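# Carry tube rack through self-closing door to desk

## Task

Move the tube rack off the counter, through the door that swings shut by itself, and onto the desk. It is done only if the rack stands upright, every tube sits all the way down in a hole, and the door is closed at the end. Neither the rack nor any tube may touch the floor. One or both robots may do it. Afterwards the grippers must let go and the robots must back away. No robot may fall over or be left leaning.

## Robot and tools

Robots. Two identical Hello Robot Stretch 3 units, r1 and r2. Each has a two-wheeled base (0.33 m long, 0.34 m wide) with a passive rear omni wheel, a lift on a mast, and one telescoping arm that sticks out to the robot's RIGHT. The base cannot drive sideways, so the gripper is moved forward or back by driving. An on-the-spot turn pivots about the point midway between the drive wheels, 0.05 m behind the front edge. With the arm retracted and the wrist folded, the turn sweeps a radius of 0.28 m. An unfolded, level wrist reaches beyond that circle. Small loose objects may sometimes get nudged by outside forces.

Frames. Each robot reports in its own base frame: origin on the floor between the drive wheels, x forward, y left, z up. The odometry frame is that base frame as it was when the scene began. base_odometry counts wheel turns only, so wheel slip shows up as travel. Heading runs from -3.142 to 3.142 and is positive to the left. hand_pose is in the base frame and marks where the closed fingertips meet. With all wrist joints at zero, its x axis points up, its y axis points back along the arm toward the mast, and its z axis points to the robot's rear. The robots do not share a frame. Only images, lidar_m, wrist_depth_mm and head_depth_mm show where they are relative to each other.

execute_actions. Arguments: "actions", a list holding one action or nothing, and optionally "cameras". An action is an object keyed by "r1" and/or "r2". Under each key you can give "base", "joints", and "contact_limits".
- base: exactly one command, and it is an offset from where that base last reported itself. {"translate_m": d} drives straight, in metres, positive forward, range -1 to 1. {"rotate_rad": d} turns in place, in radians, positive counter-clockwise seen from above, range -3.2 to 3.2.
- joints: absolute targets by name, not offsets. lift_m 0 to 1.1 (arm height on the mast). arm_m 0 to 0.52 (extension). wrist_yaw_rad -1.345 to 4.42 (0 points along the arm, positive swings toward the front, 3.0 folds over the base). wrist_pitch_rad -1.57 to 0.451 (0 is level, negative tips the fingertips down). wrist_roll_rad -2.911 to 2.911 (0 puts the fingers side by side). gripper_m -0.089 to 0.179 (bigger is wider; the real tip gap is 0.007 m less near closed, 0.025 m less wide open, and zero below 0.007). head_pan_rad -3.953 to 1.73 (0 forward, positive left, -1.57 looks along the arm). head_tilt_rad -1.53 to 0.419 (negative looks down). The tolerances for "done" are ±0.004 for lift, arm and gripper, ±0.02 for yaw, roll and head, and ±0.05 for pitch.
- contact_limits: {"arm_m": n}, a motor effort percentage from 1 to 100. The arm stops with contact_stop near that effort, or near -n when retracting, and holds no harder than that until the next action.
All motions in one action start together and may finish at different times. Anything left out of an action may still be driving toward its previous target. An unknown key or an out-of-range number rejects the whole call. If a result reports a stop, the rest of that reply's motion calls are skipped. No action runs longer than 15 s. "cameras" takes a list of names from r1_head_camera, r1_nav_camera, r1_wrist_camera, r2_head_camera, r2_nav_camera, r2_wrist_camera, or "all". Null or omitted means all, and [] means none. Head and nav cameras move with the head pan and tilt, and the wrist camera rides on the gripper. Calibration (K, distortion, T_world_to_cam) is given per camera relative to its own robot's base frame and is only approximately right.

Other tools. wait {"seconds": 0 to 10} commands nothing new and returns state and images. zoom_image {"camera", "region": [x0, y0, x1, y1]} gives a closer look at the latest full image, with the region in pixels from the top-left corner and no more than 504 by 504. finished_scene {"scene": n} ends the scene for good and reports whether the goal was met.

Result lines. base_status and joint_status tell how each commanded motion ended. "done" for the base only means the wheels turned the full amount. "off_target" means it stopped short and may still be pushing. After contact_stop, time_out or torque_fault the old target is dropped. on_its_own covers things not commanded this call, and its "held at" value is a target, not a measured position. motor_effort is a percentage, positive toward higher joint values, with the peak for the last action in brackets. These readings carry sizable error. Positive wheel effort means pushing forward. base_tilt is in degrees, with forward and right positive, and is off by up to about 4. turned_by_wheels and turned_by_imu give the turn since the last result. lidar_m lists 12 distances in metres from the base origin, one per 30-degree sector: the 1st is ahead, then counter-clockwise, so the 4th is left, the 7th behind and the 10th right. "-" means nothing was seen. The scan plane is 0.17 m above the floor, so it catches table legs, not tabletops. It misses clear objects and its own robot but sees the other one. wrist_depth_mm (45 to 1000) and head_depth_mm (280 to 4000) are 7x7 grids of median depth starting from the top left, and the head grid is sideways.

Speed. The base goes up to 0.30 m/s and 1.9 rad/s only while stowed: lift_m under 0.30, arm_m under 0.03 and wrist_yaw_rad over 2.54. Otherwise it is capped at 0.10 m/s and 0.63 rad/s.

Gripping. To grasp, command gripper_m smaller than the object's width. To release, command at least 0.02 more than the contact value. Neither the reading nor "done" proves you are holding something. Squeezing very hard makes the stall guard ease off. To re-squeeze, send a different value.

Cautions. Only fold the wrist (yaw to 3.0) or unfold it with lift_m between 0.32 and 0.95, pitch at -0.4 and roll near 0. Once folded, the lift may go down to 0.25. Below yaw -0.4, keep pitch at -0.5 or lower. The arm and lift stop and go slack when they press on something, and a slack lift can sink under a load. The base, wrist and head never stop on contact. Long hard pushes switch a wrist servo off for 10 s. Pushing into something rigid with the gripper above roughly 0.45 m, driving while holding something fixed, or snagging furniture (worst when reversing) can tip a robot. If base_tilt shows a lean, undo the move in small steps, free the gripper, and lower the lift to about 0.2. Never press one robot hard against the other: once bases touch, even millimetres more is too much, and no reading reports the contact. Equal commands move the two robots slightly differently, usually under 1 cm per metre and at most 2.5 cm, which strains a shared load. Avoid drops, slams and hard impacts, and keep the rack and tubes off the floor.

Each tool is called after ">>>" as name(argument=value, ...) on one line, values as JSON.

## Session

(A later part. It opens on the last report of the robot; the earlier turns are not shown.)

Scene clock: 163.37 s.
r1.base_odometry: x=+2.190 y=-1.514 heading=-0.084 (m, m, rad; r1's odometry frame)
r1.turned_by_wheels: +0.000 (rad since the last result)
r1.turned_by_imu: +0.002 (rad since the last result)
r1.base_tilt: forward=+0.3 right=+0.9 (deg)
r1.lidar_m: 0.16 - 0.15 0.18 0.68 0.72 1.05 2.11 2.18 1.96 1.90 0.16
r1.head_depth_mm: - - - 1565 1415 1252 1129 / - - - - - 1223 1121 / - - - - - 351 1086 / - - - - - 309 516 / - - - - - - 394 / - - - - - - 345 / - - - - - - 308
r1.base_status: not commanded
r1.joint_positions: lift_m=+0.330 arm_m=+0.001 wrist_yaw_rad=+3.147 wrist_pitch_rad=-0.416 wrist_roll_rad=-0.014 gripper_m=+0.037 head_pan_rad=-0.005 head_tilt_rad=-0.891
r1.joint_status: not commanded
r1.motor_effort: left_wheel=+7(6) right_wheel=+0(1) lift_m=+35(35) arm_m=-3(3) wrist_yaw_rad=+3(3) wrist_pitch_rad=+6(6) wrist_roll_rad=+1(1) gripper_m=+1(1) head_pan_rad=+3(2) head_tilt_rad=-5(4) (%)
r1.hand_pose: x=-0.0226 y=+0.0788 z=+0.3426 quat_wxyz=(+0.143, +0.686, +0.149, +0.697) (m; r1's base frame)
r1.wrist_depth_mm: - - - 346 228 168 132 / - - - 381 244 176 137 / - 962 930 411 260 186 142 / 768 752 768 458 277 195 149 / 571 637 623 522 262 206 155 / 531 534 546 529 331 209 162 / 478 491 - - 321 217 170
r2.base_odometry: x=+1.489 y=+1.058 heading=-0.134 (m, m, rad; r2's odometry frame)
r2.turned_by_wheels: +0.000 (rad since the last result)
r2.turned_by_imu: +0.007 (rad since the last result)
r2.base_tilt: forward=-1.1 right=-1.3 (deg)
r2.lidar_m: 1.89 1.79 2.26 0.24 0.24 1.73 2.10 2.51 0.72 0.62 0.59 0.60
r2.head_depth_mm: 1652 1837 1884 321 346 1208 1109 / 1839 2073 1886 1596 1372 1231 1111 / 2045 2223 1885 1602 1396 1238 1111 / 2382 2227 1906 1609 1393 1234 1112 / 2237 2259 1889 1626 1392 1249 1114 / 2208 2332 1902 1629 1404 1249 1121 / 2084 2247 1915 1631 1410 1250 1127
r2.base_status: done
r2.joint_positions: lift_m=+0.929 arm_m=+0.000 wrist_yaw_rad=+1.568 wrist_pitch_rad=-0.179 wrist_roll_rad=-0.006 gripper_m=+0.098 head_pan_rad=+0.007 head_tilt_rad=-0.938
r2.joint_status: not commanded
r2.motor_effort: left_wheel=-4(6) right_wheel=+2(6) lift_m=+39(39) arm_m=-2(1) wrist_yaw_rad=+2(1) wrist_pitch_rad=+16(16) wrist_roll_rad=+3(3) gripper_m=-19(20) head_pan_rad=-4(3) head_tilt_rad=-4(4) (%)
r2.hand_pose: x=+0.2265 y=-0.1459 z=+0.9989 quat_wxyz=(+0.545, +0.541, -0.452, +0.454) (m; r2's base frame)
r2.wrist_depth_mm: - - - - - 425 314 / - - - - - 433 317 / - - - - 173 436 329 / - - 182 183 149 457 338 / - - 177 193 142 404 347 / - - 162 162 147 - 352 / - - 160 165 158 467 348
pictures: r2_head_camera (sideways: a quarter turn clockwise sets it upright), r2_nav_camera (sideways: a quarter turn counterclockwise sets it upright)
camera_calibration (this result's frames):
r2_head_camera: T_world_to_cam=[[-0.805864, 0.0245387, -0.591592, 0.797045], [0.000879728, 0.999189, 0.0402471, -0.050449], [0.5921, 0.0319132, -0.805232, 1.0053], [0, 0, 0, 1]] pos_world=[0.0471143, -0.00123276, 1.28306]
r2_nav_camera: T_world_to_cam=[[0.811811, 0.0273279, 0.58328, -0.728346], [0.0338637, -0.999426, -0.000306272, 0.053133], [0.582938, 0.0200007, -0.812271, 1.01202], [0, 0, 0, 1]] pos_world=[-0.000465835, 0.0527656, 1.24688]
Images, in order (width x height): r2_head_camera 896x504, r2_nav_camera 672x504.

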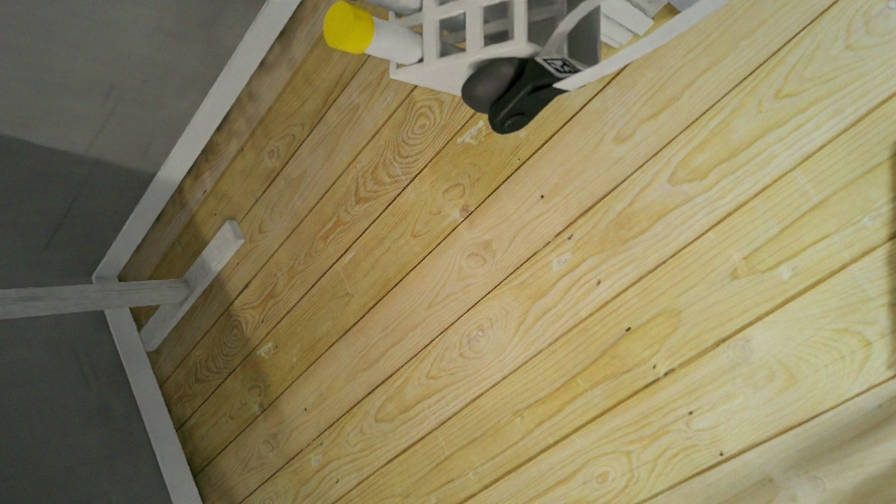

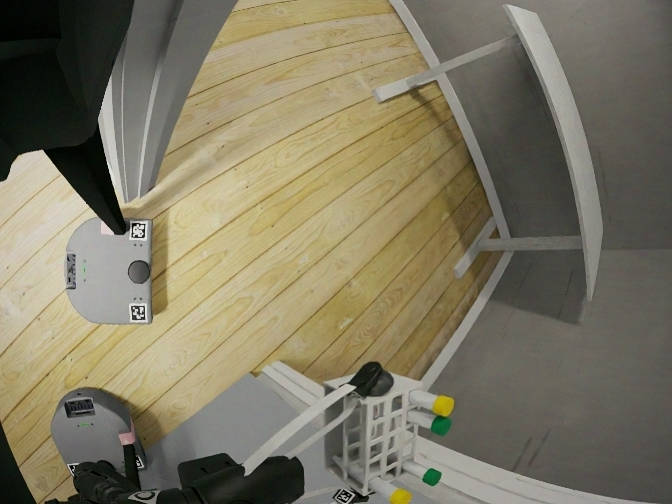

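>>> execute_actions(actions=[{"r2":{"base":{"rotate_rad":0.35},"joints":{"head_tilt_rad":-0.7}}}], cameras=["r2_nav_camera"])

>>> execute_actions(actions=[{"r2":{"base":{"translate_m":0.55}}}], cameras=["r2_nav_camera"])

>>> execute_actions(actions=[{"r2":{"base":{"translate_m":0.5}},"r1":{"base":{"translate_m":-0.36}}}], cameras=["r2_nav_camera","r2_head_camera","r1_nav_camera"])

Scene clock: 173.80 s.
r1.base_odometry: x=+2.190 y=-1.514 heading=-0.084 (m, m, rad; r1's odometry frame)
r1.turned_by_wheels: +0.000 (rad since the last result)
r1.turned_by_imu: +0.001 (rad since the last result)
r1.base_tilt: forward=+0.4 right=+0.9 (deg)
r1.lidar_m: 0.15 - 0.15 0.18 0.68 0.72 1.05 2.10 2.18 1.97 1.90 0.16
r1.head_depth_mm: - - - 1557 1406 1254 1122 / - - - - - 1222 1120 / - - - - - 351 1091 / - - - - - 308 516 / - - - - - - 394 / - - - - - - 345 / - - - - - - 308
r1.base_status: not commanded
r1.joint_positions: lift_m=+0.330 arm_m=+0.001 wrist_yaw_rad=+3.147 wrist_pitch_rad=-0.416 wrist_roll_rad=-0.014 gripper_m=+0.037 head_pan_rad=-0.005 head_tilt_rad=-0.891
r1.joint_status: not commanded
r1.motor_effort: left_wheel=+7(7) right_wheel=+0(0) lift_m=+35(35) arm_m=-3(3) wrist_yaw_rad=+2(3) wrist_pitch_rad=+6(6) wrist_roll_rad=+1(1) gripper_m=+1(0) head_pan_rad=+2(2) head_tilt_rad=-5(5) (%)
r1.hand_pose: x=-0.0226 y=+0.0788 z=+0.3426 quat_wxyz=(+0.143, +0.686, +0.149, +0.697) (m; r1's base frame)
r1.wrist_depth_mm: - - - 344 229 167 132 / - - - 381 244 175 137 / - 962 932 410 263 184 143 / 739 764 748 457 274 194 149 / 558 629 621 512 263 206 156 / 524 538 545 524 333 211 162 / 478 480 - - 321 217 170
r2.base_odometry: x=+1.489 y=+1.058 heading=+0.216 (m, m, rad; r2's odometry frame)
r2.turned_by_wheels: +0.350 (rad since the last result)
r2.turned_by_imu: +0.346 (rad since the last result)
r2.base_tilt: forward=-1.1 right=-1.2 (deg)
r2.lidar_m: 2.11 1.79 0.26 0.24 1.78 1.89 2.51 2.51 0.62 0.58 0.59 1.70
r2.head_depth_mm: 1892 2322 2440 2023 319 327 1134 / 1803 2401 2549 2015 1634 1335 1183 / 1842 2308 2524 2018 1641 1372 1187 / 1860 2261 2464 2035 1650 1372 1187 / 1850 2185 2378 2059 1645 1381 1188 / 1815 2133 2383 2064 1661 1375 1196 / 1773 1702 2264 2041 1663 1403 1197
r2.base_status: done
r2.joint_positions: lift_m=+0.929 arm_m=+0.000 wrist_yaw_rad=+1.568 wrist_pitch_rad=-0.179 wrist_roll_rad=-0.006 gripper_m=+0.098 head_pan_rad=+0.007 head_tilt_rad=-0.705
r2.joint_status: all done
r2.motor_effort: left_wheel=-3(9) right_wheel=+3(8) lift_m=+39(39) arm_m=-2(2) wrist_yaw_rad=+1(2) wrist_pitch_rad=+16(16) wrist_roll_rad=+3(3) gripper_m=-20(19) head_pan_rad=-2(3) head_tilt_rad=+1(13) (%)
r2.hand_pose: x=+0.2265 y=-0.1459 z=+0.9989 quat_wxyz=(+0.545, +0.541, -0.452, +0.454) (m; r2's base frame)
r2.wrist_depth_mm: - - - - - - - / - - - - - - - / - - - - 174 - - / - - 182 184 151 - - / - - 176 193 142 - - / - - 163 162 147 - - / - - 159 164 158 - -
pictures: r2_nav_camera (sideways: a quarter turn counterclockwise sets it upright)
camera_calibration (this result's frames):
r2_nav_camera: T_world_to_cam=[[0.654918, 0.0260935, 0.75525, -0.951478], [0.0330307, -0.999437, 0.00588738, 0.0450738], [0.754978, 0.0210907, -0.655411, 0.806982], [0, 0, 0, 1]] pos_world=[0.0123969, 0.052856, 1.24724]
Images, in order (width x height): r2_nav_camera 672x504.

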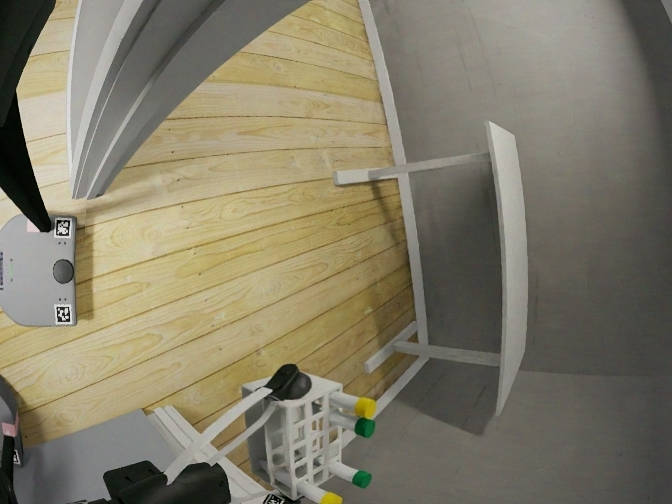

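Scene clock: 180.27 s.
r1.base_odometry: x=+2.190 y=-1.514 heading=-0.084 (m, m, rad; r1's odometry frame)
r1.turned_by_wheels: +0.000 (rad since the last result)
r1.turned_by_imu: +0.001 (rad since the last result)
r1.base_tilt: forward=+0.4 right=+0.8 (deg)
r1.lidar_m: 0.15 - 0.15 0.18 0.68 0.97 1.05 2.10 2.18 1.97 1.90 0.16
r1.head_depth_mm: - - - 1553 1421 1244 1121 / - - - - - 1226 1123 / - - - - - 351 1091 / - - - - - 309 517 / - - - - - - 395 / - - - - - - 345 / - - - - - - 308
r1.base_status: not commanded
r1.joint_positions: lift_m=+0.330 arm_m=+0.001 wrist_yaw_rad=+3.147 wrist_pitch_rad=-0.416 wrist_roll_rad=-0.014 gripper_m=+0.037 head_pan_rad=-0.005 head_tilt_rad=-0.891
r1.joint_status: not commanded
r1.motor_effort: left_wheel=+7(6) right_wheel=+1(1) lift_m=+35(35) arm_m=-3(3) wrist_yaw_rad=+3(3) wrist_pitch_rad=+6(6) wrist_roll_rad=+1(1) gripper_m=+1(1) head_pan_rad=+2(2) head_tilt_rad=-5(4) (%)
r1.hand_pose: x=-0.0226 y=+0.0788 z=+0.3426 quat_wxyz=(+0.143, +0.686, +0.149, +0.697) (m; r1's base frame)
r1.wrist_depth_mm: - - - 344 228 167 132 / 897 - - 381 244 175 137 / 754 894 940 411 263 185 143 / 787 765 744 461 278 194 149 / 644 622 614 519 261 206 155 / 549 538 548 520 333 210 162 / 476 488 - - 323 217 169
r2.base_odometry: x=+2.026 y=+1.175 heading=+0.216 (m, m, rad; r2's odometry frame)
r2.turned_by_wheels: +0.000 (rad since the last result)
r2.turned_by_imu: +0.004 (rad since the last result)
r2.base_tilt: forward=-1.1 right=-1.2 (deg)
r2.lidar_m: 1.71 1.28 1.96 2.42 0.64 0.49 3.03 0.87 0.58 0.58 1.33 1.53
r2.head_depth_mm: 1595 1141 2060 1869 318 327 1138 / 1548 1147 2062 2016 1643 1348 1180 / 1525 1086 1989 2040 1639 1369 1185 / 1501 1099 1923 2023 1628 1374 1182 / 1457 1031 1863 2015 1644 1379 1190 / 1417 1041 1792 1973 1664 1386 1191 / 1416 1047 1759 1917 1624 1387 1197
r2.base_status: done
r2.joint_positions: lift_m=+0.929 arm_m=+0.000 wrist_yaw_rad=+1.568 wrist_pitch_rad=-0.179 wrist_roll_rad=-0.006 gripper_m=+0.098 head_pan_rad=+0.007 head_tilt_rad=-0.705
r2.joint_status: not commanded
r2.motor_effort: left_wheel=-4(4) right_wheel=+2(7) lift_m=+38(38) arm_m=-2(2) wrist_yaw_rad=+1(2) wrist_pitch_rad=+16(16) wrist_roll_rad=+3(3) gripper_m=-19(19) head_pan_rad=-3(3) head_tilt_rad=+1(1) (%)
r2.hand_pose: x=+0.2265 y=-0.1459 z=+0.9989 quat_wxyz=(+0.545, +0.541, -0.452, +0.454) (m; r2's base frame)
r2.wrist_depth_mm: - - - - - - - / - - - - - - - / - - 846 - 173 - - / - - 182 183 148 - - / - - 175 194 142 - - / - - 162 162 146 - - / - - 159 165 158 - -
pictures: r2_nav_camera (sideways: a quarter turn counterclockwise sets it upright)
camera_calibration (this result's frames):
r2_nav_camera: T_world_to_cam=[[0.654752, 0.0260926, 0.755393, -0.951664], [0.0330298, -0.999437, 0.00589309, 0.0450664], [0.755122, 0.021092, -0.655245, 0.806766], [0, 0, 0, 1]] pos_world=[0.0124088, 0.0528561, 1.24724]
Images, in order (width x height): r2_nav_camera 672x504.

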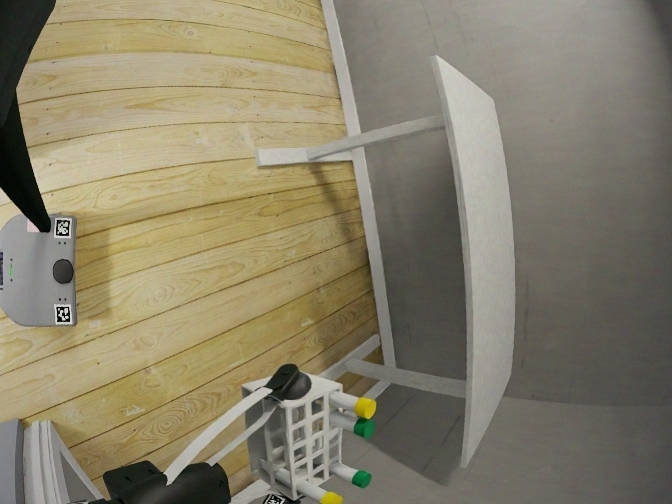

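Scene clock: 186.23 s.
r1.base_odometry: x=+1.831 y=-1.483 heading=-0.084 (m, m, rad; r1's odometry frame)
r1.turned_by_wheels: +0.000 (rad since the last result)
r1.turned_by_imu: +0.000 (rad since the last result)
r1.base_tilt: forward=+0.4 right=+1.0 (deg)
r1.lidar_m: - - 0.15 0.46 2.72 0.64 0.80 1.79 1.85 2.14 2.10 -
r1.head_depth_mm: - - - - - - - / - - - - - - - / - - - - - - - / - - - - - - - / - - - - - - - / - - - - - - - / - - - - - - -
r1.base_status: done
r1.joint_positions: lift_m=+0.330 arm_m=+0.001 wrist_yaw_rad=+3.153 wrist_pitch_rad=-0.416 wrist_roll_rad=-0.014 gripper_m=+0.037 head_pan_rad=+0.004 head_tilt_rad=-0.893
r1.joint_status: not commanded
r1.motor_effort: left_wheel=+0(14) right_wheel=+4(19) lift_m=+35(35) arm_m=-2(3) wrist_yaw_rad=-3(7) wrist_pitch_rad=+6(7) wrist_roll_rad=+1(1) gripper_m=+0(0) head_pan_rad=-2(2) head_tilt_rad=-4(4) (%)
r1.hand_pose: x=-0.0237 y=+0.0788 z=+0.3426 quat_wxyz=(+0.142, +0.686, +0.151, +0.698) (m; r1's base frame)
r1.wrist_depth_mm: - - - - 726 214 126 / - - - - 674 209 124 / - 968 924 919 627 206 123 / 772 766 743 733 595 200 121 / 612 630 625 607 343 197 120 / 541 534 544 537 461 178 119 / 476 490 - - 346 177 118
r2.base_odometry: x=+2.515 y=+1.282 heading=+0.216 (m, m, rad; r2's odometry frame)
r2.turned_by_wheels: +0.000 (rad since the last result)
r2.turned_by_imu: +0.004 (rad since the last result)
r2.base_tilt: forward=-1.1 right=-1.3 (deg)
r2.lidar_m: 1.23 0.87 1.41 2.39 1.64 0.93 0.98 0.85 0.90 1.20 1.19 1.12
r2.head_depth_mm: 1170 998 689 1762 318 327 1137 / 1139 1010 694 588 1620 1349 1178 / 1107 1011 697 591 1632 1369 1188 / 1077 1025 702 573 1646 1382 1189 / 1047 1032 708 555 1644 1374 1192 / 1028 1034 714 539 1606 1387 1192 / 1002 1042 715 541 1593 1399 1202
r2.base_status: done
r2.joint_positions: lift_m=+0.929 arm_m=+0.000 wrist_yaw_rad=+1.568 wrist_pitch_rad=-0.179 wrist_roll_rad=-0.006 gripper_m=+0.098 head_pan_rad=+0.007 head_tilt_rad=-0.705
r2.joint_status: not commanded
r2.motor_effort: left_wheel=-2(5) right_wheel=+2(6) lift_m=+39(38) arm_m=-2(2) wrist_yaw_rad=+1(2) wrist_pitch_rad=+16(16) wrist_roll_rad=+3(3) gripper_m=-19(19) head_pan_rad=-3(3) head_tilt_rad=+1(1) (%)
r2.hand_pose: x=+0.2265 y=-0.1459 z=+0.9989 quat_wxyz=(+0.545, +0.541, -0.452, +0.454) (m; r2's base frame)
r2.wrist_depth_mm: 910 984 - - - - 887 / 972 - - - - - 902 / 669 668 520 676 171 684 671 / 382 401 183 184 149 - 928 / - - 177 194 143 - 939 / - - 163 162 146 - 960 / 816 - 159 165 157 - 935
pictures: r1_nav_camera (sideways: a quarter turn counterclockwise sets it upright), r2_head_camera (sideways: a quarter turn clockwise sets it upright), r2_nav_camera (sideways: a quarter turn counterclockwise sets it upright)
camera_calibration (this result's frames):
r1_nav_camera: T_world_to_cam=[[0.781092, -0.024953, 0.623918, -0.769272], [0.00865746, -0.998672, -0.0507794, 0.113931], [0.624356, 0.0450649, -0.779839, 0.966696], [0, 0, 0, 1]] pos_world=[-0.00367737, 0.0510203, 1.23961]
r2_head_camera: T_world_to_cam=[[-0.647004, 0.0257854, -0.762051, 1.0182], [-0.0084771, 0.999123, 0.0410045, -0.0513904], [0.76244, 0.03299, -0.646218, 0.797466], [0, 0, 0, 1]] pos_world=[0.0503245, -0.0012178, 1.29336]
r2_nav_camera: T_world_to_cam=[[0.654713, 0.0260923, 0.755427, -0.951708], [0.0330295, -0.999437, 0.00589445, 0.0450646], [0.755156, 0.0210922, -0.655206, 0.806715], [0, 0, 0, 1]] pos_world=[0.0124116, 0.0528561, 1.24724]
Images, in order (width x height): r1_nav_camera 672x504, r2_head_camera 896x504, r2_nav_camera 672x504.

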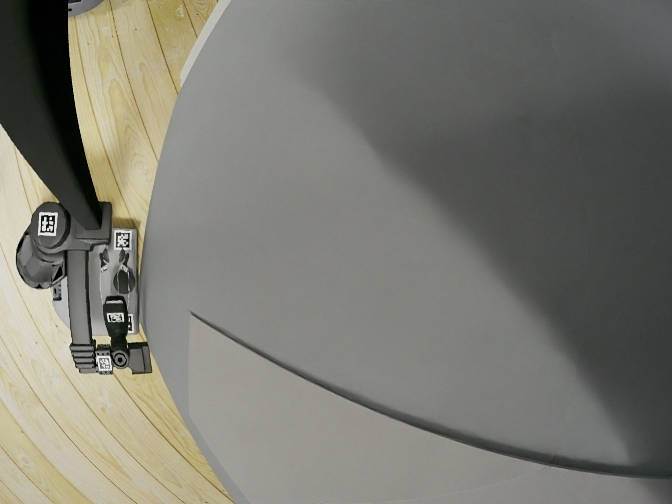

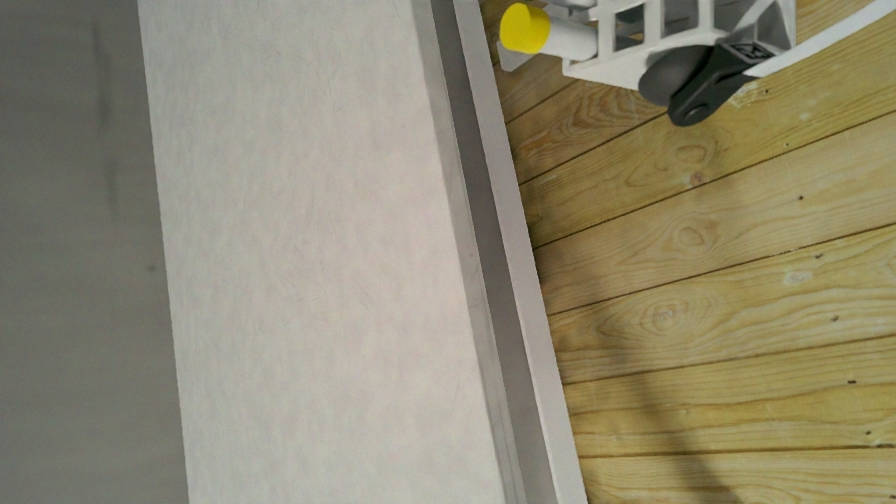

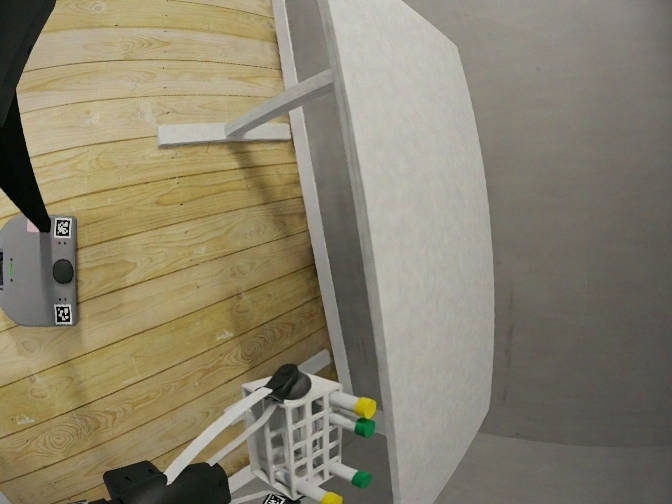

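>>> execute_actions(actions=[{"r2":{"joints":{"lift_m":0.985}},"r1":{"base":{"rotate_rad":-1.05}}}], cameras=["r1_nav_camera","r2_wrist_camera"])

>>> execute_actions(actions=[{"r2":{"base":{"translate_m":0.38},"joints":{"head_tilt_rad":-1.1,"head_pan_rad":-0.4}},"r1":{"base":{"translate_m":-0.3}}}], cameras=["r2_wrist_camera","r2_head_camera","r1_nav_camera"])

Scene clock: 197.83 s.
r1.base_odometry: x=+1.831 y=-1.483 heading=-1.134 (m, m, rad; r1's odometry frame)
r1.turned_by_wheels: -1.050 (rad since the last result)
r1.turned_by_imu: -1.045 (rad since the last result)
r1.base_tilt: forward=+0.4 right=+0.9 (deg)
r1.lidar_m: 2.08 0.18 0.17 0.18 0.24 0.64 1.41 0.63 0.80 1.79 1.86 2.14
r1.head_depth_mm: 1867 2131 1907 1623 1410 1252 1121 / 1892 2145 1899 1628 1406 1250 1116 / 1870 2133 1884 1604 1408 1244 1122 / 1873 2140 1892 1617 1401 1238 1119 / 1903 2133 1880 1602 1390 1241 1097 / 1888 2134 1869 1600 1392 504 614 / 1892 2114 1864 1631 314 364 445
r1.base_status: done
r1.joint_positions: lift_m=+0.330 arm_m=+0.001 wrist_yaw_rad=+3.152 wrist_pitch_rad=-0.416 wrist_roll_rad=-0.014 gripper_m=+0.037 head_pan_rad=+0.006 head_tilt_rad=-0.897
r1.joint_status: not commanded
r1.motor_effort: left_wheel=+10(73) right_wheel=-2(10) lift_m=+34(35) arm_m=-3(3) wrist_yaw_rad=-2(3) wrist_pitch_rad=+6(6) wrist_roll_rad=+1(1) gripper_m=+0(0) head_pan_rad=-3(5) head_tilt_rad=-2(4) (%)
r1.hand_pose: x=-0.0236 y=+0.0788 z=+0.3427 quat_wxyz=(+0.142, +0.686, +0.151, +0.698) (m; r1's base frame)
r1.wrist_depth_mm: 416 335 - 232 205 182 163 / 498 383 336 255 223 196 174 / 648 449 374 281 244 212 187 / 737 539 427 313 268 229 201 / 634 606 509 354 281 253 219 / 546 538 546 394 347 276 237 / 470 482 - - 362 303 262
r2.base_odometry: x=+2.515 y=+1.282 heading=+0.216 (m, m, rad; r2's odometry frame)
r2.turned_by_wheels: +0.000 (rad since the last result)
r2.turned_by_imu: -0.001 (rad since the last result)
r2.base_tilt: forward=-1.1 right=-1.2 (deg)
r2.lidar_m: 1.23 0.87 1.41 2.39 1.64 0.94 0.98 0.85 0.90 1.20 1.19 1.11
r2.head_depth_mm: 1175 1000 692 585 300 1278 1184 / 1132 1007 694 591 1683 1373 1189 / 1102 1015 699 592 1638 1364 1178 / 1079 1021 702 572 1651 1383 1188 / 1053 1030 705 556 1655 1382 1196 / 1024 1045 709 537 1612 1385 1197 / 999 1043 715 541 1581 1389 1199
r2.base_status: not commanded
r2.joint_positions: lift_m=+0.984 arm_m=+0.000 wrist_yaw_rad=+1.568 wrist_pitch_rad=-0.179 wrist_roll_rad=-0.006 gripper_m=+0.098 head_pan_rad=+0.007 head_tilt_rad=-0.705
r2.joint_status: all done
r2.motor_effort: left_wheel=-3(3) right_wheel=+2(2) lift_m=+39(39) arm_m=-2(1) wrist_yaw_rad=+2(2) wrist_pitch_rad=+17(16) wrist_roll_rad=+3(3) gripper_m=-19(19) head_pan_rad=-3(3) head_tilt_rad=+1(1) (%)
r2.hand_pose: x=+0.2265 y=-0.1459 z=+1.0538 quat_wxyz=(+0.545, +0.541, -0.452, +0.454) (m; r2's base frame)
r2.wrist_depth_mm: 915 955 - - - - 897 / 941 - - - - - 928 / 952 946 726 918 172 953 900 / 525 530 181 184 147 593 651 / 399 404 177 195 143 - 986 / - - 162 162 146 - 991 / 826 - 159 164 158 - 914
pictures: r1_nav_camera (sideways: a quarter turn counterclockwise sets it upright), r2_wrist_camera
camera_calibration (this result's frames):
r1_nav_camera: T_world_to_cam=[[0.783283, -0.0229669, 0.621241, -0.765798], [0.0110054, -0.998648, -0.0507955, 0.113938], [0.621568, 0.0466242, -0.781971, 0.969486], [0, 0, 0, 1]] pos_world=[-0.00401923, 0.0509941, 1.23964]
r2_wrist_camera: T_world_to_cam=[[0.0301154, -0.999348, 0.0199004, -0.174003], [-0.336867, -0.0288921, -0.941109, 1.09883], [0.941071, 0.0216381, -0.337517, 0.3061], [0, 0, 0, 1]] pos_world=[0.0873381, -0.148765, 1.1409]
Images, in order (width x height): r1_nav_camera 672x504, r2_wrist_camera 644x364.

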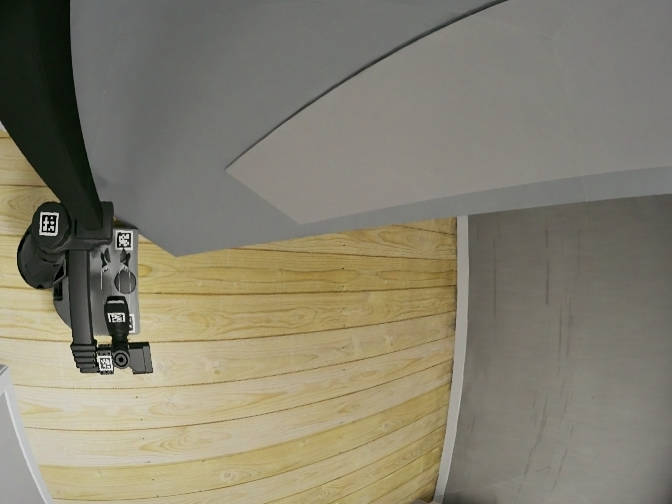

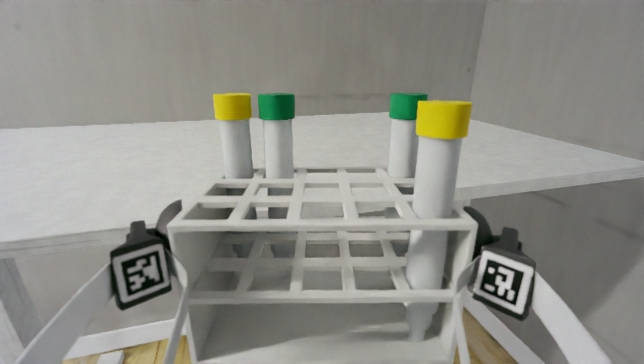

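Scene clock: 202.60 s.
r1.base_odometry: x=+1.704 y=-1.211 heading=-1.134 (m, m, rad; r1's odometry frame)
r1.turned_by_wheels: +0.000 (rad since the last result)
r1.turned_by_imu: +0.000 (rad since the last result)
r1.base_tilt: forward=+0.4 right=+0.9 (deg)
r1.lidar_m: 0.17 0.15 0.15 0.18 0.33 2.03 1.49 0.44 0.41 1.07 1.86 0.28
r1.head_depth_mm: - - 342 1628 1414 1251 1125 / - - 301 385 1355 1240 1122 / - - - 317 450 799 1116 / - - - 294 354 535 1067 / - - - - 304 403 652 / - - - - - 326 468 / - - - - - 293 364
r1.base_status: done
r1.joint_positions: lift_m=+0.330 arm_m=+0.001 wrist_yaw_rad=+3.152 wrist_pitch_rad=-0.416 wrist_roll_rad=-0.014 gripper_m=+0.037 head_pan_rad=+0.006 head_tilt_rad=-0.897
r1.joint_status: not commanded
r1.motor_effort: left_wheel=+1(6) right_wheel=-1(7) lift_m=+34(34) arm_m=-2(3) wrist_yaw_rad=-2(2) wrist_pitch_rad=+6(6) wrist_roll_rad=+1(1) gripper_m=+1(0) head_pan_rad=-3(2) head_tilt_rad=-3(1) (%)
r1.hand_pose: x=-0.0236 y=+0.0788 z=+0.3427 quat_wxyz=(+0.142, +0.686, +0.151, +0.698) (m; r1's base frame)
r1.wrist_depth_mm: - 555 - 271 214 176 148 / - - 538 298 232 187 156 / - 919 638 327 251 200 164 / 781 757 696 366 273 212 175 / 643 621 616 410 273 230 185 / 545 542 556 456 341 242 197 / 477 485 - - 344 256 213
r2.base_odometry: x=+2.886 y=+1.364 heading=+0.215 (m, m, rad; r2's odometry frame)
r2.turned_by_wheels: +0.000 (rad since the last result)
r2.turned_by_imu: +0.003 (rad since the last result)
r2.base_tilt: forward=-1.1 right=-1.2 (deg)
r2.lidar_m: 0.86 0.86 0.64 1.69 2.38 1.35 1.31 1.17 1.27 1.09 0.82 0.81
r2.head_depth_mm: 512 294 340 365 1292 1192 1095 / 537 321 331 369 344 1191 1108 / 551 322 326 362 332 1186 - / 568 298 - 368 332 315 1141 / 546 471 407 370 334 304 1115 / 547 473 415 370 334 304 685 / 547 475 417 372 335 305 287
r2.base_status: done
r2.joint_positions: lift_m=+0.984 arm_m=+0.000 wrist_yaw_rad=+1.568 wrist_pitch_rad=-0.179 wrist_roll_rad=-0.006 gripper_m=+0.098 head_pan_rad=-0.393 head_tilt_rad=-1.086
r2.joint_status: all done
r2.motor_effort: left_wheel=-3(5) right_wheel=+3(7) lift_m=+38(39) arm_m=-1(2) wrist_yaw_rad=+2(2) wrist_pitch_rad=+17(16) wrist_roll_rad=+3(3) gripper_m=-19(20) head_pan_rad=-3(24) head_tilt_rad=-4(21) (%)
r2.hand_pose: x=+0.2265 y=-0.1459 z=+1.0538 quat_wxyz=(+0.545, +0.541, -0.452, +0.454) (m; r2's base frame)
r2.wrist_depth_mm: 643 670 721 781 831 921 814 / 662 713 755 826 865 964 820 / 709 730 720 826 172 961 819 / 549 535 183 182 148 534 544 / 381 379 177 194 142 375 375 / 305 265 162 163 146 - 289 / 235 236 159 164 157 236 235
pictures: r1_nav_camera (sideways: a quarter turn counterclockwise sets it upright), r2_head_camera (sideways: a quarter turn clockwise sets it upright), r2_wrist_camera
camera_calibration (this result's frames):
r1_nav_camera: T_world_to_cam=[[0.783283, -0.022967, 0.621241, -0.765798], [0.0110054, -0.998648, -0.0507955, 0.113938], [0.621568, 0.0466242, -0.781971, 0.969486], [0, 0, 0, 1]] pos_world=[-0.00401923, 0.0509941, 1.23964]
r2_head_camera: T_world_to_cam=[[-0.805143, 0.366504, -0.466283, 0.6338], [0.395374, 0.917708, 0.0386276, -0.0507394], [0.442069, -0.153255, -0.883792, 1.10833], [0, 0, 0, 1]] pos_world=[0.0404021, -0.0158687, 1.27702]
r2_wrist_camera: T_world_to_cam=[[0.0301156, -0.999348, 0.0199002, -0.174003], [-0.336866, -0.028892, -0.941109, 1.09883], [0.941071, 0.0216383, -0.337517, 0.3061], [0, 0, 0, 1]] pos_world=[0.0873381, -0.148765, 1.1409]
Images, in order (width x height): r1_nav_camera 672x504, r2_head_camera 896x504, r2_wrist_camera 644x364.

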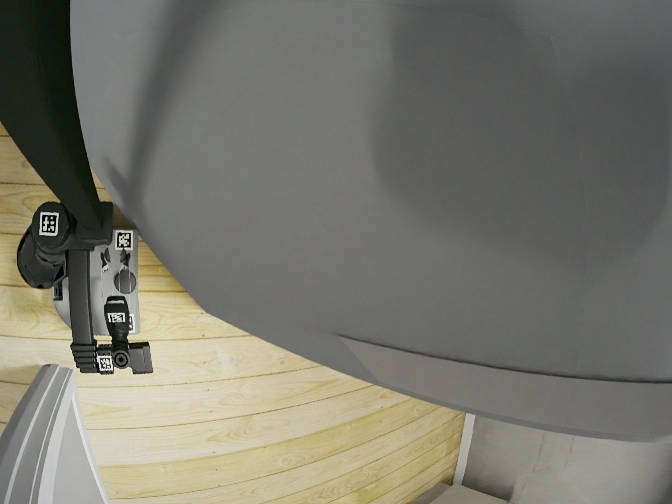

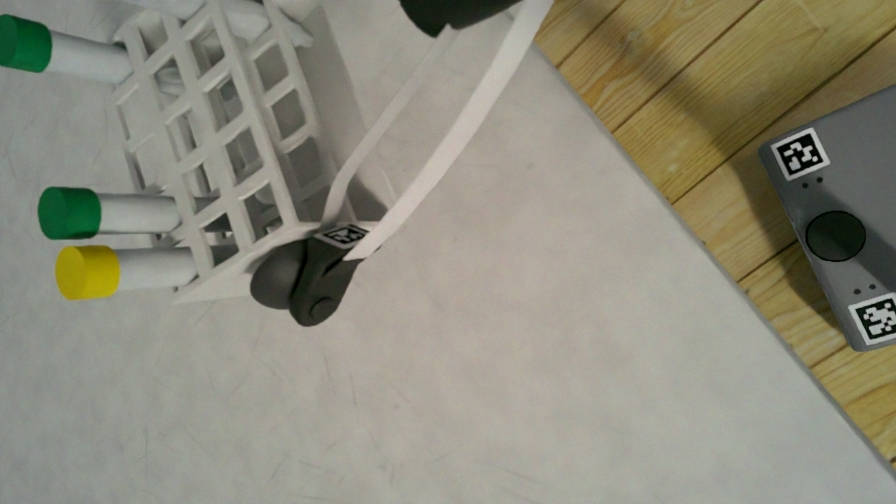

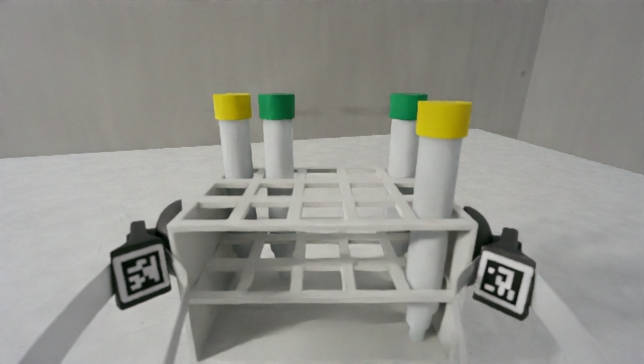

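>>> execute_actions(actions=[{"r2":{"base":{"translate_m":0.04},"joints":{"lift_m":0.94}},"r1":{"base":{"translate_m":-0.25}}}], cameras=["r1_nav_camera"])

>>> execute_actions(actions=[{"r2":{"joints":{"lift_m":0.927}},"r1":{"base":{"translate_m":-0.3}}}], cameras=["r2_wrist_camera","r1_nav_camera"])

Scene clock: 221.10 s.
r1.base_odometry: x=+1.598 y=-0.985 heading=-1.134 (m, m, rad; r1's odometry frame)
r1.turned_by_wheels: +0.000 (rad since the last result)
r1.turned_by_imu: +0.022 (rad since the last result)
r1.base_tilt: forward=+0.3 right=+0.9 (deg)
r1.lidar_m: - - 0.15 0.19 1.47 1.32 1.27 2.25 0.32 0.31 0.15 -
r1.head_depth_mm: - - - - - - 418 / - - - - - - 370 / - - - - - - 339 / - - - - - - - / - - - - - - - / - - - - - - - / - - - - - - -
r1.base_status: done
r1.joint_positions: lift_m=+0.330 arm_m=+0.001 wrist_yaw_rad=+3.152 wrist_pitch_rad=-0.416 wrist_roll_rad=-0.014 gripper_m=+0.037 head_pan_rad=+0.005 head_tilt_rad=-0.896
r1.joint_status: not commanded
r1.motor_effort: left_wheel=+2(46) right_wheel=+0(7) lift_m=+34(34) arm_m=-3(3) wrist_yaw_rad=-2(3) wrist_pitch_rad=+6(6) wrist_roll_rad=+1(1) gripper_m=+0(0) head_pan_rad=-2(2) head_tilt_rad=-3(4) (%)
r1.hand_pose: x=-0.0236 y=+0.0788 z=+0.3427 quat_wxyz=(+0.142, +0.686, +0.151, +0.698) (m; r1's base frame)
r1.wrist_depth_mm: - - - 525 259 158 114 / - - - 572 273 163 116 / - 943 946 630 286 167 118 / 772 761 737 675 297 173 121 / 635 631 621 602 248 177 124 / 545 532 546 536 323 174 126 / 478 480 - - 287 176 130
r2.base_odometry: x=+2.925 y=+1.372 heading=+0.215 (m, m, rad; r2's odometry frame)
r2.turned_by_wheels: +0.000 (rad since the last result)
r2.turned_by_imu: -0.001 (rad since the last result)
r2.base_tilt: forward=-1.1 right=-1.2 (deg)
r2.lidar_m: 0.83 0.82 0.62 1.61 2.47 1.40 1.22 1.20 1.26 1.08 0.79 0.80
r2.head_depth_mm: 534 337 341 371 321 1191 1098 / 538 337 352 366 327 1150 1108 / 540 450 337 362 331 304 - / 544 307 319 363 333 303 285 / 546 471 415 369 333 304 286 / 547 473 415 370 335 304 287 / 548 475 418 372 335 305 286
r2.base_status: done
r2.joint_positions: lift_m=+0.940 arm_m=+0.000 wrist_yaw_rad=+1.568 wrist_pitch_rad=-0.180 wrist_roll_rad=-0.006 gripper_m=+0.098 head_pan_rad=-0.393 head_tilt_rad=-1.086
r2.joint_status: all done
r2.motor_effort: left_wheel=-3(6) right_wheel=+2(6) lift_m=+18(34) arm_m=-2(2) wrist_yaw_rad=+2(2) wrist_pitch_rad=+16(16) wrist_roll_rad=+3(3) gripper_m=-20(20) head_pan_rad=-3(3) head_tilt_rad=-5(5) (%)
r2.hand_pose: x=+0.2265 y=-0.1459 z=+1.0097 quat_wxyz=(+0.545, +0.541, -0.452, +0.454) (m; r2's base frame)
r2.wrist_depth_mm: 604 637 684 732 786 869 788 / 628 675 721 780 829 951 818 / 640 689 555 693 171 718 777 / 414 413 182 183 148 413 415 / 290 291 177 193 142 288 289 / 224 204 162 162 147 - 225 / 181 182 159 166 159 182 182
pictures: r1_nav_camera (sideways: a quarter turn counterclockwise sets it upright)
camera_calibration (this result's frames):
r1_nav_camera: T_world_to_cam=[[0.782863, -0.0237853, 0.621739, -0.766444], [0.00999704, -0.998659, -0.0507925, 0.11394], [0.622114, 0.0459791, -0.781576, 0.968968], [0, 0, 0, 1]] pos_world=[-0.0039265, 0.0510048, 1.23964]
Images, in order (width x height): r1_nav_camera 672x504.

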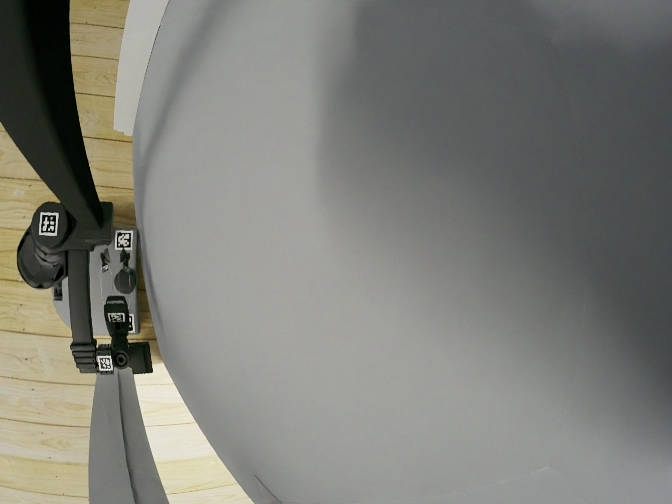

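Scene clock: 225.27 s.
r1.base_odometry: x=+1.471 y=-0.713 heading=-1.134 (m, m, rad; r1's odometry frame)
r1.turned_by_wheels: +0.000 (rad since the last result)
r1.turned_by_imu: +0.000 (rad since the last result)
r1.base_tilt: forward=+0.4 right=+0.8 (deg)
r1.lidar_m: 0.26 0.28 0.39 0.90 1.48 1.03 0.98 1.93 2.42 0.64 0.36 0.27
r1.head_depth_mm: - - 292 342 448 645 904 / - - 295 345 452 655 1078 / - - 296 347 458 665 1081 / - - 295 351 462 677 1082 / - - 296 354 469 689 1081 / - - 299 356 473 702 1082 / - - 297 360 479 714 1097
r1.base_status: done
r1.joint_positions: lift_m=+0.330 arm_m=+0.001 wrist_yaw_rad=+3.152 wrist_pitch_rad=-0.416 wrist_roll_rad=-0.014 gripper_m=+0.037 head_pan_rad=+0.005 head_tilt_rad=-0.896
r1.joint_status: not commanded
r1.motor_effort: left_wheel=+0(5) right_wheel=+0(4) lift_m=+34(34) arm_m=-3(3) wrist_yaw_rad=-1(2) wrist_pitch_rad=+6(6) wrist_roll_rad=+1(1) gripper_m=+1(1) head_pan_rad=-2(2) head_tilt_rad=-2(3) (%)
r1.hand_pose: x=-0.0236 y=+0.0788 z=+0.3427 quat_wxyz=(+0.142, +0.686, +0.151, +0.698) (m; r1's base frame)
r1.wrist_depth_mm: - - - - - 526 378 / - - - - - 567 380 / - 972 926 905 823 597 379 / 761 757 756 717 723 596 378 / 645 629 623 612 610 558 377 / 545 531 552 536 502 505 383 / 475 485 - - 451 448 379
r2.base_odometry: x=+2.925 y=+1.372 heading=+0.215 (m, m, rad; r2's odometry frame)
r2.turned_by_wheels: +0.000 (rad since the last result)
r2.turned_by_imu: -0.001 (rad since the last result)
r2.base_tilt: forward=-1.1 right=-1.2 (deg)
r2.lidar_m: 0.82 0.82 0.62 1.62 2.46 1.40 0.93 1.20 1.26 1.08 0.78 0.80
r2.head_depth_mm: 536 446 338 370 321 1188 1088 / 537 350 359 366 328 1144 1105 / 540 458 342 361 331 305 - / 541 445 328 362 332 303 285 / 545 470 414 369 333 304 286 / 548 473 416 371 333 305 286 / 550 475 416 371 335 305 286
r2.base_status: not commanded
r2.joint_positions: lift_m=+0.927 arm_m=+0.000 wrist_yaw_rad=+1.568 wrist_pitch_rad=-0.176 wrist_roll_rad=-0.006 gripper_m=+0.098 head_pan_rad=-0.393 head_tilt_rad=-1.086
r2.joint_status: all done
r2.motor_effort: left_wheel=-3(3) right_wheel=+3(2) lift_m=+17(20) arm_m=-2(2) wrist_yaw_rad=+2(2) wrist_pitch_rad=+15(17) wrist_roll_rad=+3(3) gripper_m=-20(19) head_pan_rad=-2(2) head_tilt_rad=-5(5) (%)
r2.hand_pose: x=+0.2267 y=-0.1459 z=+0.9976 quat_wxyz=(+0.544, +0.540, -0.453, +0.455) (m; r2's base frame)
r2.wrist_depth_mm: 606 639 688 741 826 901 792 / 634 671 733 778 836 921 797 / 635 677 525 670 171 681 760 / 382 385 181 181 149 386 382 / 269 267 179 188 139 269 266 / 206 188 161 163 146 - 206 / - 166 160 164 158 167 167
pictures: r1_nav_camera (sideways: a quarter turn counterclockwise sets it upright), r2_wrist_camera
camera_calibration (this result's frames):
r1_nav_camera: T_world_to_cam=[[0.782863, -0.0237851, 0.621739, -0.766444], [0.00999729, -0.998659, -0.0507925, 0.11394], [0.622114, 0.0459793, -0.781576, 0.968968], [0, 0, 0, 1]] pos_world=[-0.00392653, 0.0510048, 1.23964]
r2_wrist_camera: T_world_to_cam=[[0.0300392, -0.999349, 0.0199722, -0.172948], [-0.333708, -0.0288616, -0.942234, 1.04647], [0.942198, 0.021639, -0.334358, 0.283522], [0, 0, 0, 1]] pos_world=[0.0872781, -0.148768, 1.08427]
Images, in order (width x height): r1_nav_camera 672x504, r2_wrist_camera 644x364.

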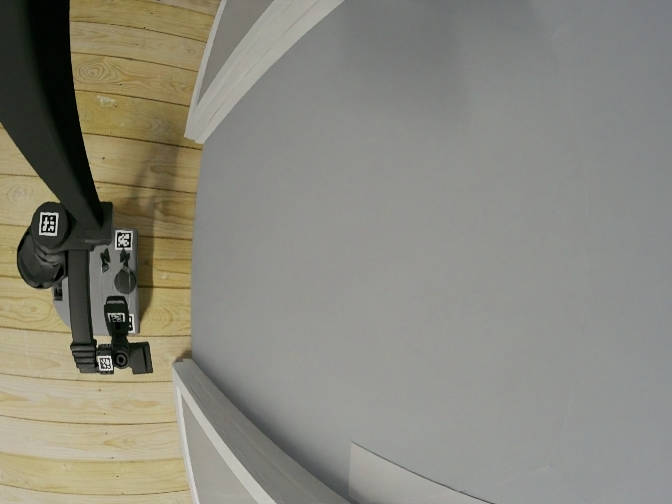

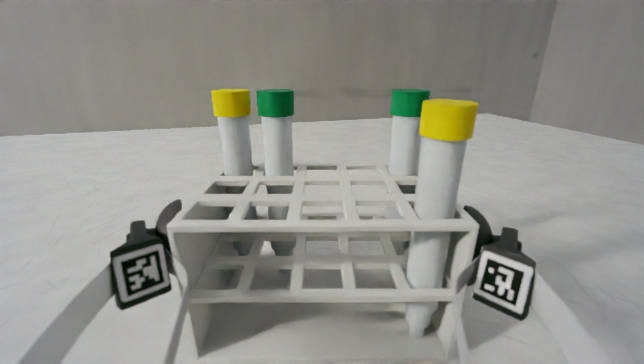

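>>> execute_actions(actions=[{"r2":{"joints":{"gripper_m":0.179}}}], cameras=[])

>>> execute_actions(actions=[{"r2":{"base":{"translate_m":-0.2},"joints":{"head_tilt_rad":-0.6,"head_pan_rad":-0.2}},"r1":{"joints":{"head_pan_rad":0,"head_tilt_rad":-0.5}}}], cameras=["r2_wrist_camera","r1_nav_camera","r2_head_camera"])

Scene clock: 239.37 s.
r1.base_odometry: x=+1.471 y=-0.713 heading=-1.134 (m, m, rad; r1's odometry frame)
r1.turned_by_wheels: +0.000 (rad since the last result)
r1.turned_by_imu: +0.002 (rad since the last result)
r1.base_tilt: forward=+0.4 right=+1.0 (deg)
r1.lidar_m: 0.26 0.28 0.39 0.90 1.48 1.03 0.98 1.93 2.42 0.65 0.36 0.27
r1.head_depth_mm: - - 293 342 446 647 912 / - - 294 344 452 656 1074 / - - 296 347 458 667 1088 / - - 294 351 463 679 1087 / - - 297 354 468 689 1080 / - - 299 357 474 704 1082 / - - 297 360 480 713 1094
r1.base_status: not commanded
r1.joint_positions: lift_m=+0.330 arm_m=+0.001 wrist_yaw_rad=+3.152 wrist_pitch_rad=-0.416 wrist_roll_rad=-0.014 gripper_m=+0.037 head_pan_rad=+0.005 head_tilt_rad=-0.896
r1.joint_status: not commanded
r1.motor_effort: left_wheel=+0(0) right_wheel=+0(1) lift_m=+34(34) arm_m=-2(3) wrist_yaw_rad=-2(1) wrist_pitch_rad=+6(6) wrist_roll_rad=+1(1) gripper_m=+1(0) head_pan_rad=-2(2) head_tilt_rad=-3(2) (%)
r1.hand_pose: x=-0.0236 y=+0.0788 z=+0.3427 quat_wxyz=(+0.142, +0.686, +0.151, +0.698) (m; r1's base frame)
r1.wrist_depth_mm: - - - - - 529 380 / - - - - - 572 381 / - 954 929 903 842 604 382 / 767 758 757 735 714 595 379 / 644 631 631 607 629 550 376 / 544 540 559 536 502 508 381 / 474 484 - - 456 443 380
r2.base_odometry: x=+2.925 y=+1.372 heading=+0.215 (m, m, rad; r2's odometry frame)
r2.turned_by_wheels: +0.000 (rad since the last result)
r2.turned_by_imu: -0.001 (rad since the last result)
r2.base_tilt: forward=-1.1 right=-1.2 (deg)
r2.lidar_m: 0.82 0.82 0.62 1.61 2.47 1.39 0.93 1.21 1.26 1.08 0.79 0.80
r2.head_depth_mm: 534 438 352 371 322 1187 1095 / 539 350 360 366 328 1152 1116 / 540 467 350 362 331 304 - / 543 313 328 357 332 303 285 / 545 471 413 364 333 304 286 / 546 473 415 370 334 304 287 / 550 474 417 371 335 305 286
r2.base_status: not commanded
r2.joint_positions: lift_m=+0.927 arm_m=+0.000 wrist_yaw_rad=+1.568 wrist_pitch_rad=-0.174 wrist_roll_rad=-0.006 gripper_m=+0.179 head_pan_rad=-0.393 head_tilt_rad=-1.086
r2.joint_status: all done
r2.motor_effort: left_wheel=-3(3) right_wheel=+2(2) lift_m=+17(18) arm_m=-2(2) wrist_yaw_rad=+2(1) wrist_pitch_rad=+13(15) wrist_roll_rad=+3(3) gripper_m=+1(84) head_pan_rad=-3(3) head_tilt_rad=-5(5) (%)
r2.hand_pose: x=+0.2268 y=-0.1459 z=+0.9982 quat_wxyz=(+0.544, +0.540, -0.453, +0.456) (m; r2's base frame)
r2.wrist_depth_mm: 628 638 686 745 769 873 820 / 635 670 731 804 836 938 789 / 651 675 182 678 173 693 782 / 384 391 184 182 148 388 392 / 278 268 170 192 144 271 271 / - 197 164 165 148 206 211 / 168 167 161 165 160 168 162
pictures: none
No camera images: the call's "cameras" was empty. Leave "cameras" out to get every camera's image.

Scene clock: 242.77 s.
r1.base_odometry: x=+1.471 y=-0.713 heading=-1.134 (m, m, rad; r1's odometry frame)
r1.turned_by_wheels: +0.000 (rad since the last result)
r1.turned_by_imu: +0.001 (rad since the last result)
r1.base_tilt: forward=+0.4 right=+0.8 (deg)
r1.lidar_m: 0.26 0.28 0.39 0.90 1.49 0.83 0.78 1.93 2.42 0.64 0.36 0.27
r1.head_depth_mm: - - - - - 302 349 / - - - - - 305 352 / - - - - - 307 355 / - - - - 284 309 358 / - - - - 286 311 360 / - - - - 285 313 363 / - - - - 286 315 366
r1.base_status: not commanded
r1.joint_positions: lift_m=+0.330 arm_m=+0.001 wrist_yaw_rad=+3.152 wrist_pitch_rad=-0.416 wrist_roll_rad=-0.014 gripper_m=+0.037 head_pan_rad=+0.005 head_tilt_rad=-0.508
r1.joint_status: all done
r1.motor_effort: left_wheel=+0(0) right_wheel=+0(0) lift_m=+34(34) arm_m=-3(3) wrist_yaw_rad=-3(1) wrist_pitch_rad=+6(6) wrist_roll_rad=+1(1) gripper_m=+0(1) head_pan_rad=-2(4) head_tilt_rad=+3(29) (%)
r1.hand_pose: x=-0.0236 y=+0.0788 z=+0.3427 quat_wxyz=(+0.142, +0.686, +0.151, +0.698) (m; r1's base frame)
r1.wrist_depth_mm: - - - - - 528 385 / - - - - - 572 380 / - 962 961 911 841 601 380 / 782 751 738 718 727 603 378 / 597 633 619 610 616 556 379 / 547 536 545 540 508 502 380 / 473 484 - - 454 448 378
r2.base_odometry: x=+2.730 y=+1.329 heading=+0.215 (m, m, rad; r2's odometry frame)
r2.turned_by_wheels: +0.000 (rad since the last result)
r2.turned_by_imu: -0.002 (rad since the last result)
r2.base_tilt: forward=-1.1 right=-1.2 (deg)
r2.lidar_m: 1.02 1.02 0.72 1.98 2.08 1.15 0.73 1.03 1.15 1.14 1.13 0.93
r2.head_depth_mm: 1115 1229 859 610 473 1316 1234 / 1064 1156 863 481 473 420 1235 / 998 1112 867 522 476 399 1209 / 951 1050 876 524 477 399 1209 / 907 992 884 621 479 390 357 / 869 945 887 625 482 393 341 / 833 903 894 625 483 393 332
r2.base_status: done
r2.joint_positions: lift_m=+0.927 arm_m=+0.000 wrist_yaw_rad=+1.568 wrist_pitch_rad=-0.174 wrist_roll_rad=-0.006 gripper_m=+0.179 head_pan_rad=-0.207 head_tilt_rad=-0.606
r2.joint_status: all done
r2.motor_effort: left_wheel=-2(10) right_wheel=+1(3) lift_m=+18(17) arm_m=-1(2) wrist_yaw_rad=+2(1) wrist_pitch_rad=+13(13) wrist_roll_rad=+3(3) gripper_m=+0(0) head_pan_rad=+3(18) head_tilt_rad=+2(19) (%)
r2.hand_pose: x=+0.2268 y=-0.1459 z=+0.9982 quat_wxyz=(+0.544, +0.540, -0.453, +0.456) (m; r2's base frame)
r2.wrist_depth_mm: 755 793 850 913 985 - 855 / 790 840 916 956 - - 852 / 694 692 684 371 690 681 775 / 386 388 383 350 385 385 387 / 277 288 270 270 270 286 305 / - 206 220 238 - 824 845 / - - - - - - 949
pictures: r1_nav_camera (sideways: a quarter turn counterclockwise sets it upright), r2_head_camera (sideways: a quarter turn clockwise sets it upright), r2_wrist_camera
camera_calibration (this result's frames):
r1_nav_camera: T_world_to_cam=[[0.48914, -0.0253646, 0.871836, -1.09063], [0.0288794, -0.998558, -0.045254, 0.106639], [0.871727, 0.0473137, -0.487702, 0.585179], [0, 0, 0, 1]] pos_world=[0.0202761, 0.0511346, 1.24107]
r2_head_camera: T_world_to_cam=[[-0.550397, 0.146603, -0.821931, 1.09567], [0.20004, 0.978944, 0.0406545, -0.052212], [0.810584, -0.142043, -0.568135, 0.695594], [0, 0, 0, 1]] pos_world=[0.0496606, -0.0107123, 1.29788]
r2_wrist_camera: T_world_to_cam=[[0.0299929, -0.999349, 0.0200469, -0.173029], [-0.331531, -0.0288667, -0.943002, 1.04734], [0.942967, 0.0216372, -0.332181, 0.281217], [0, 0, 0, 1]] pos_world=[0.0872361, -0.148768, 1.08453]
Images, in order (width x height): r1_nav_camera 672x504, r2_head_camera 896x504, r2_wrist_camera 644x364.

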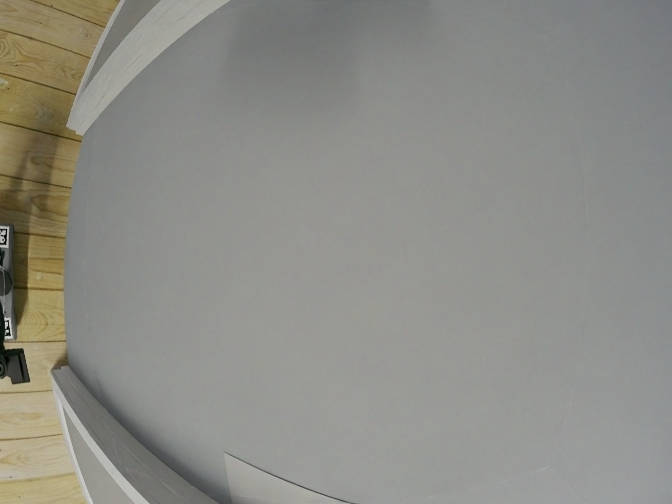

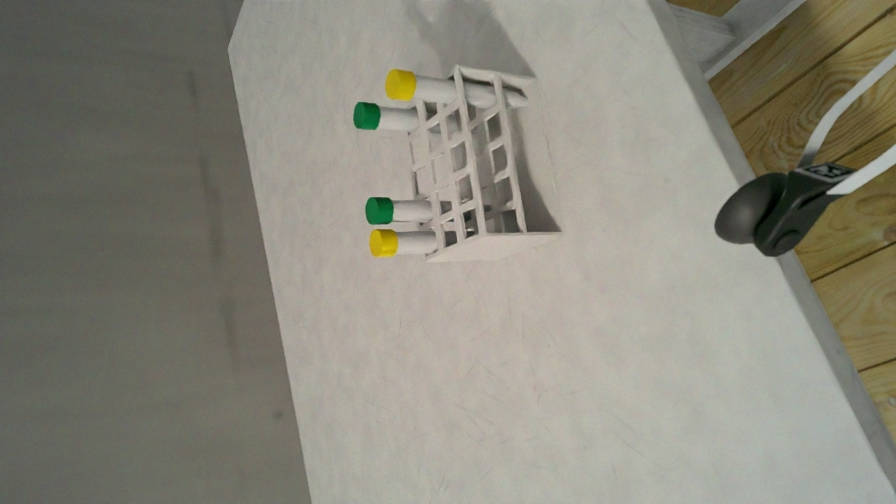

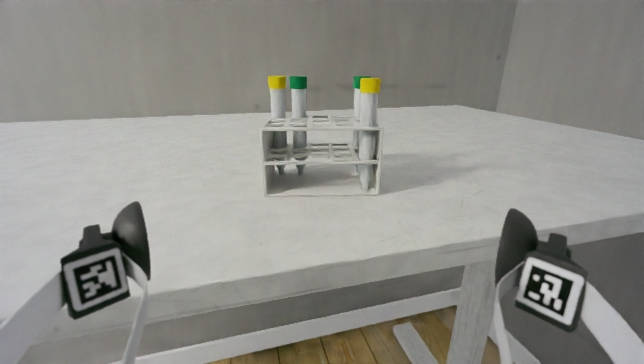

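>>> finished_scene(scene=2)

The scene is finished: the task was done.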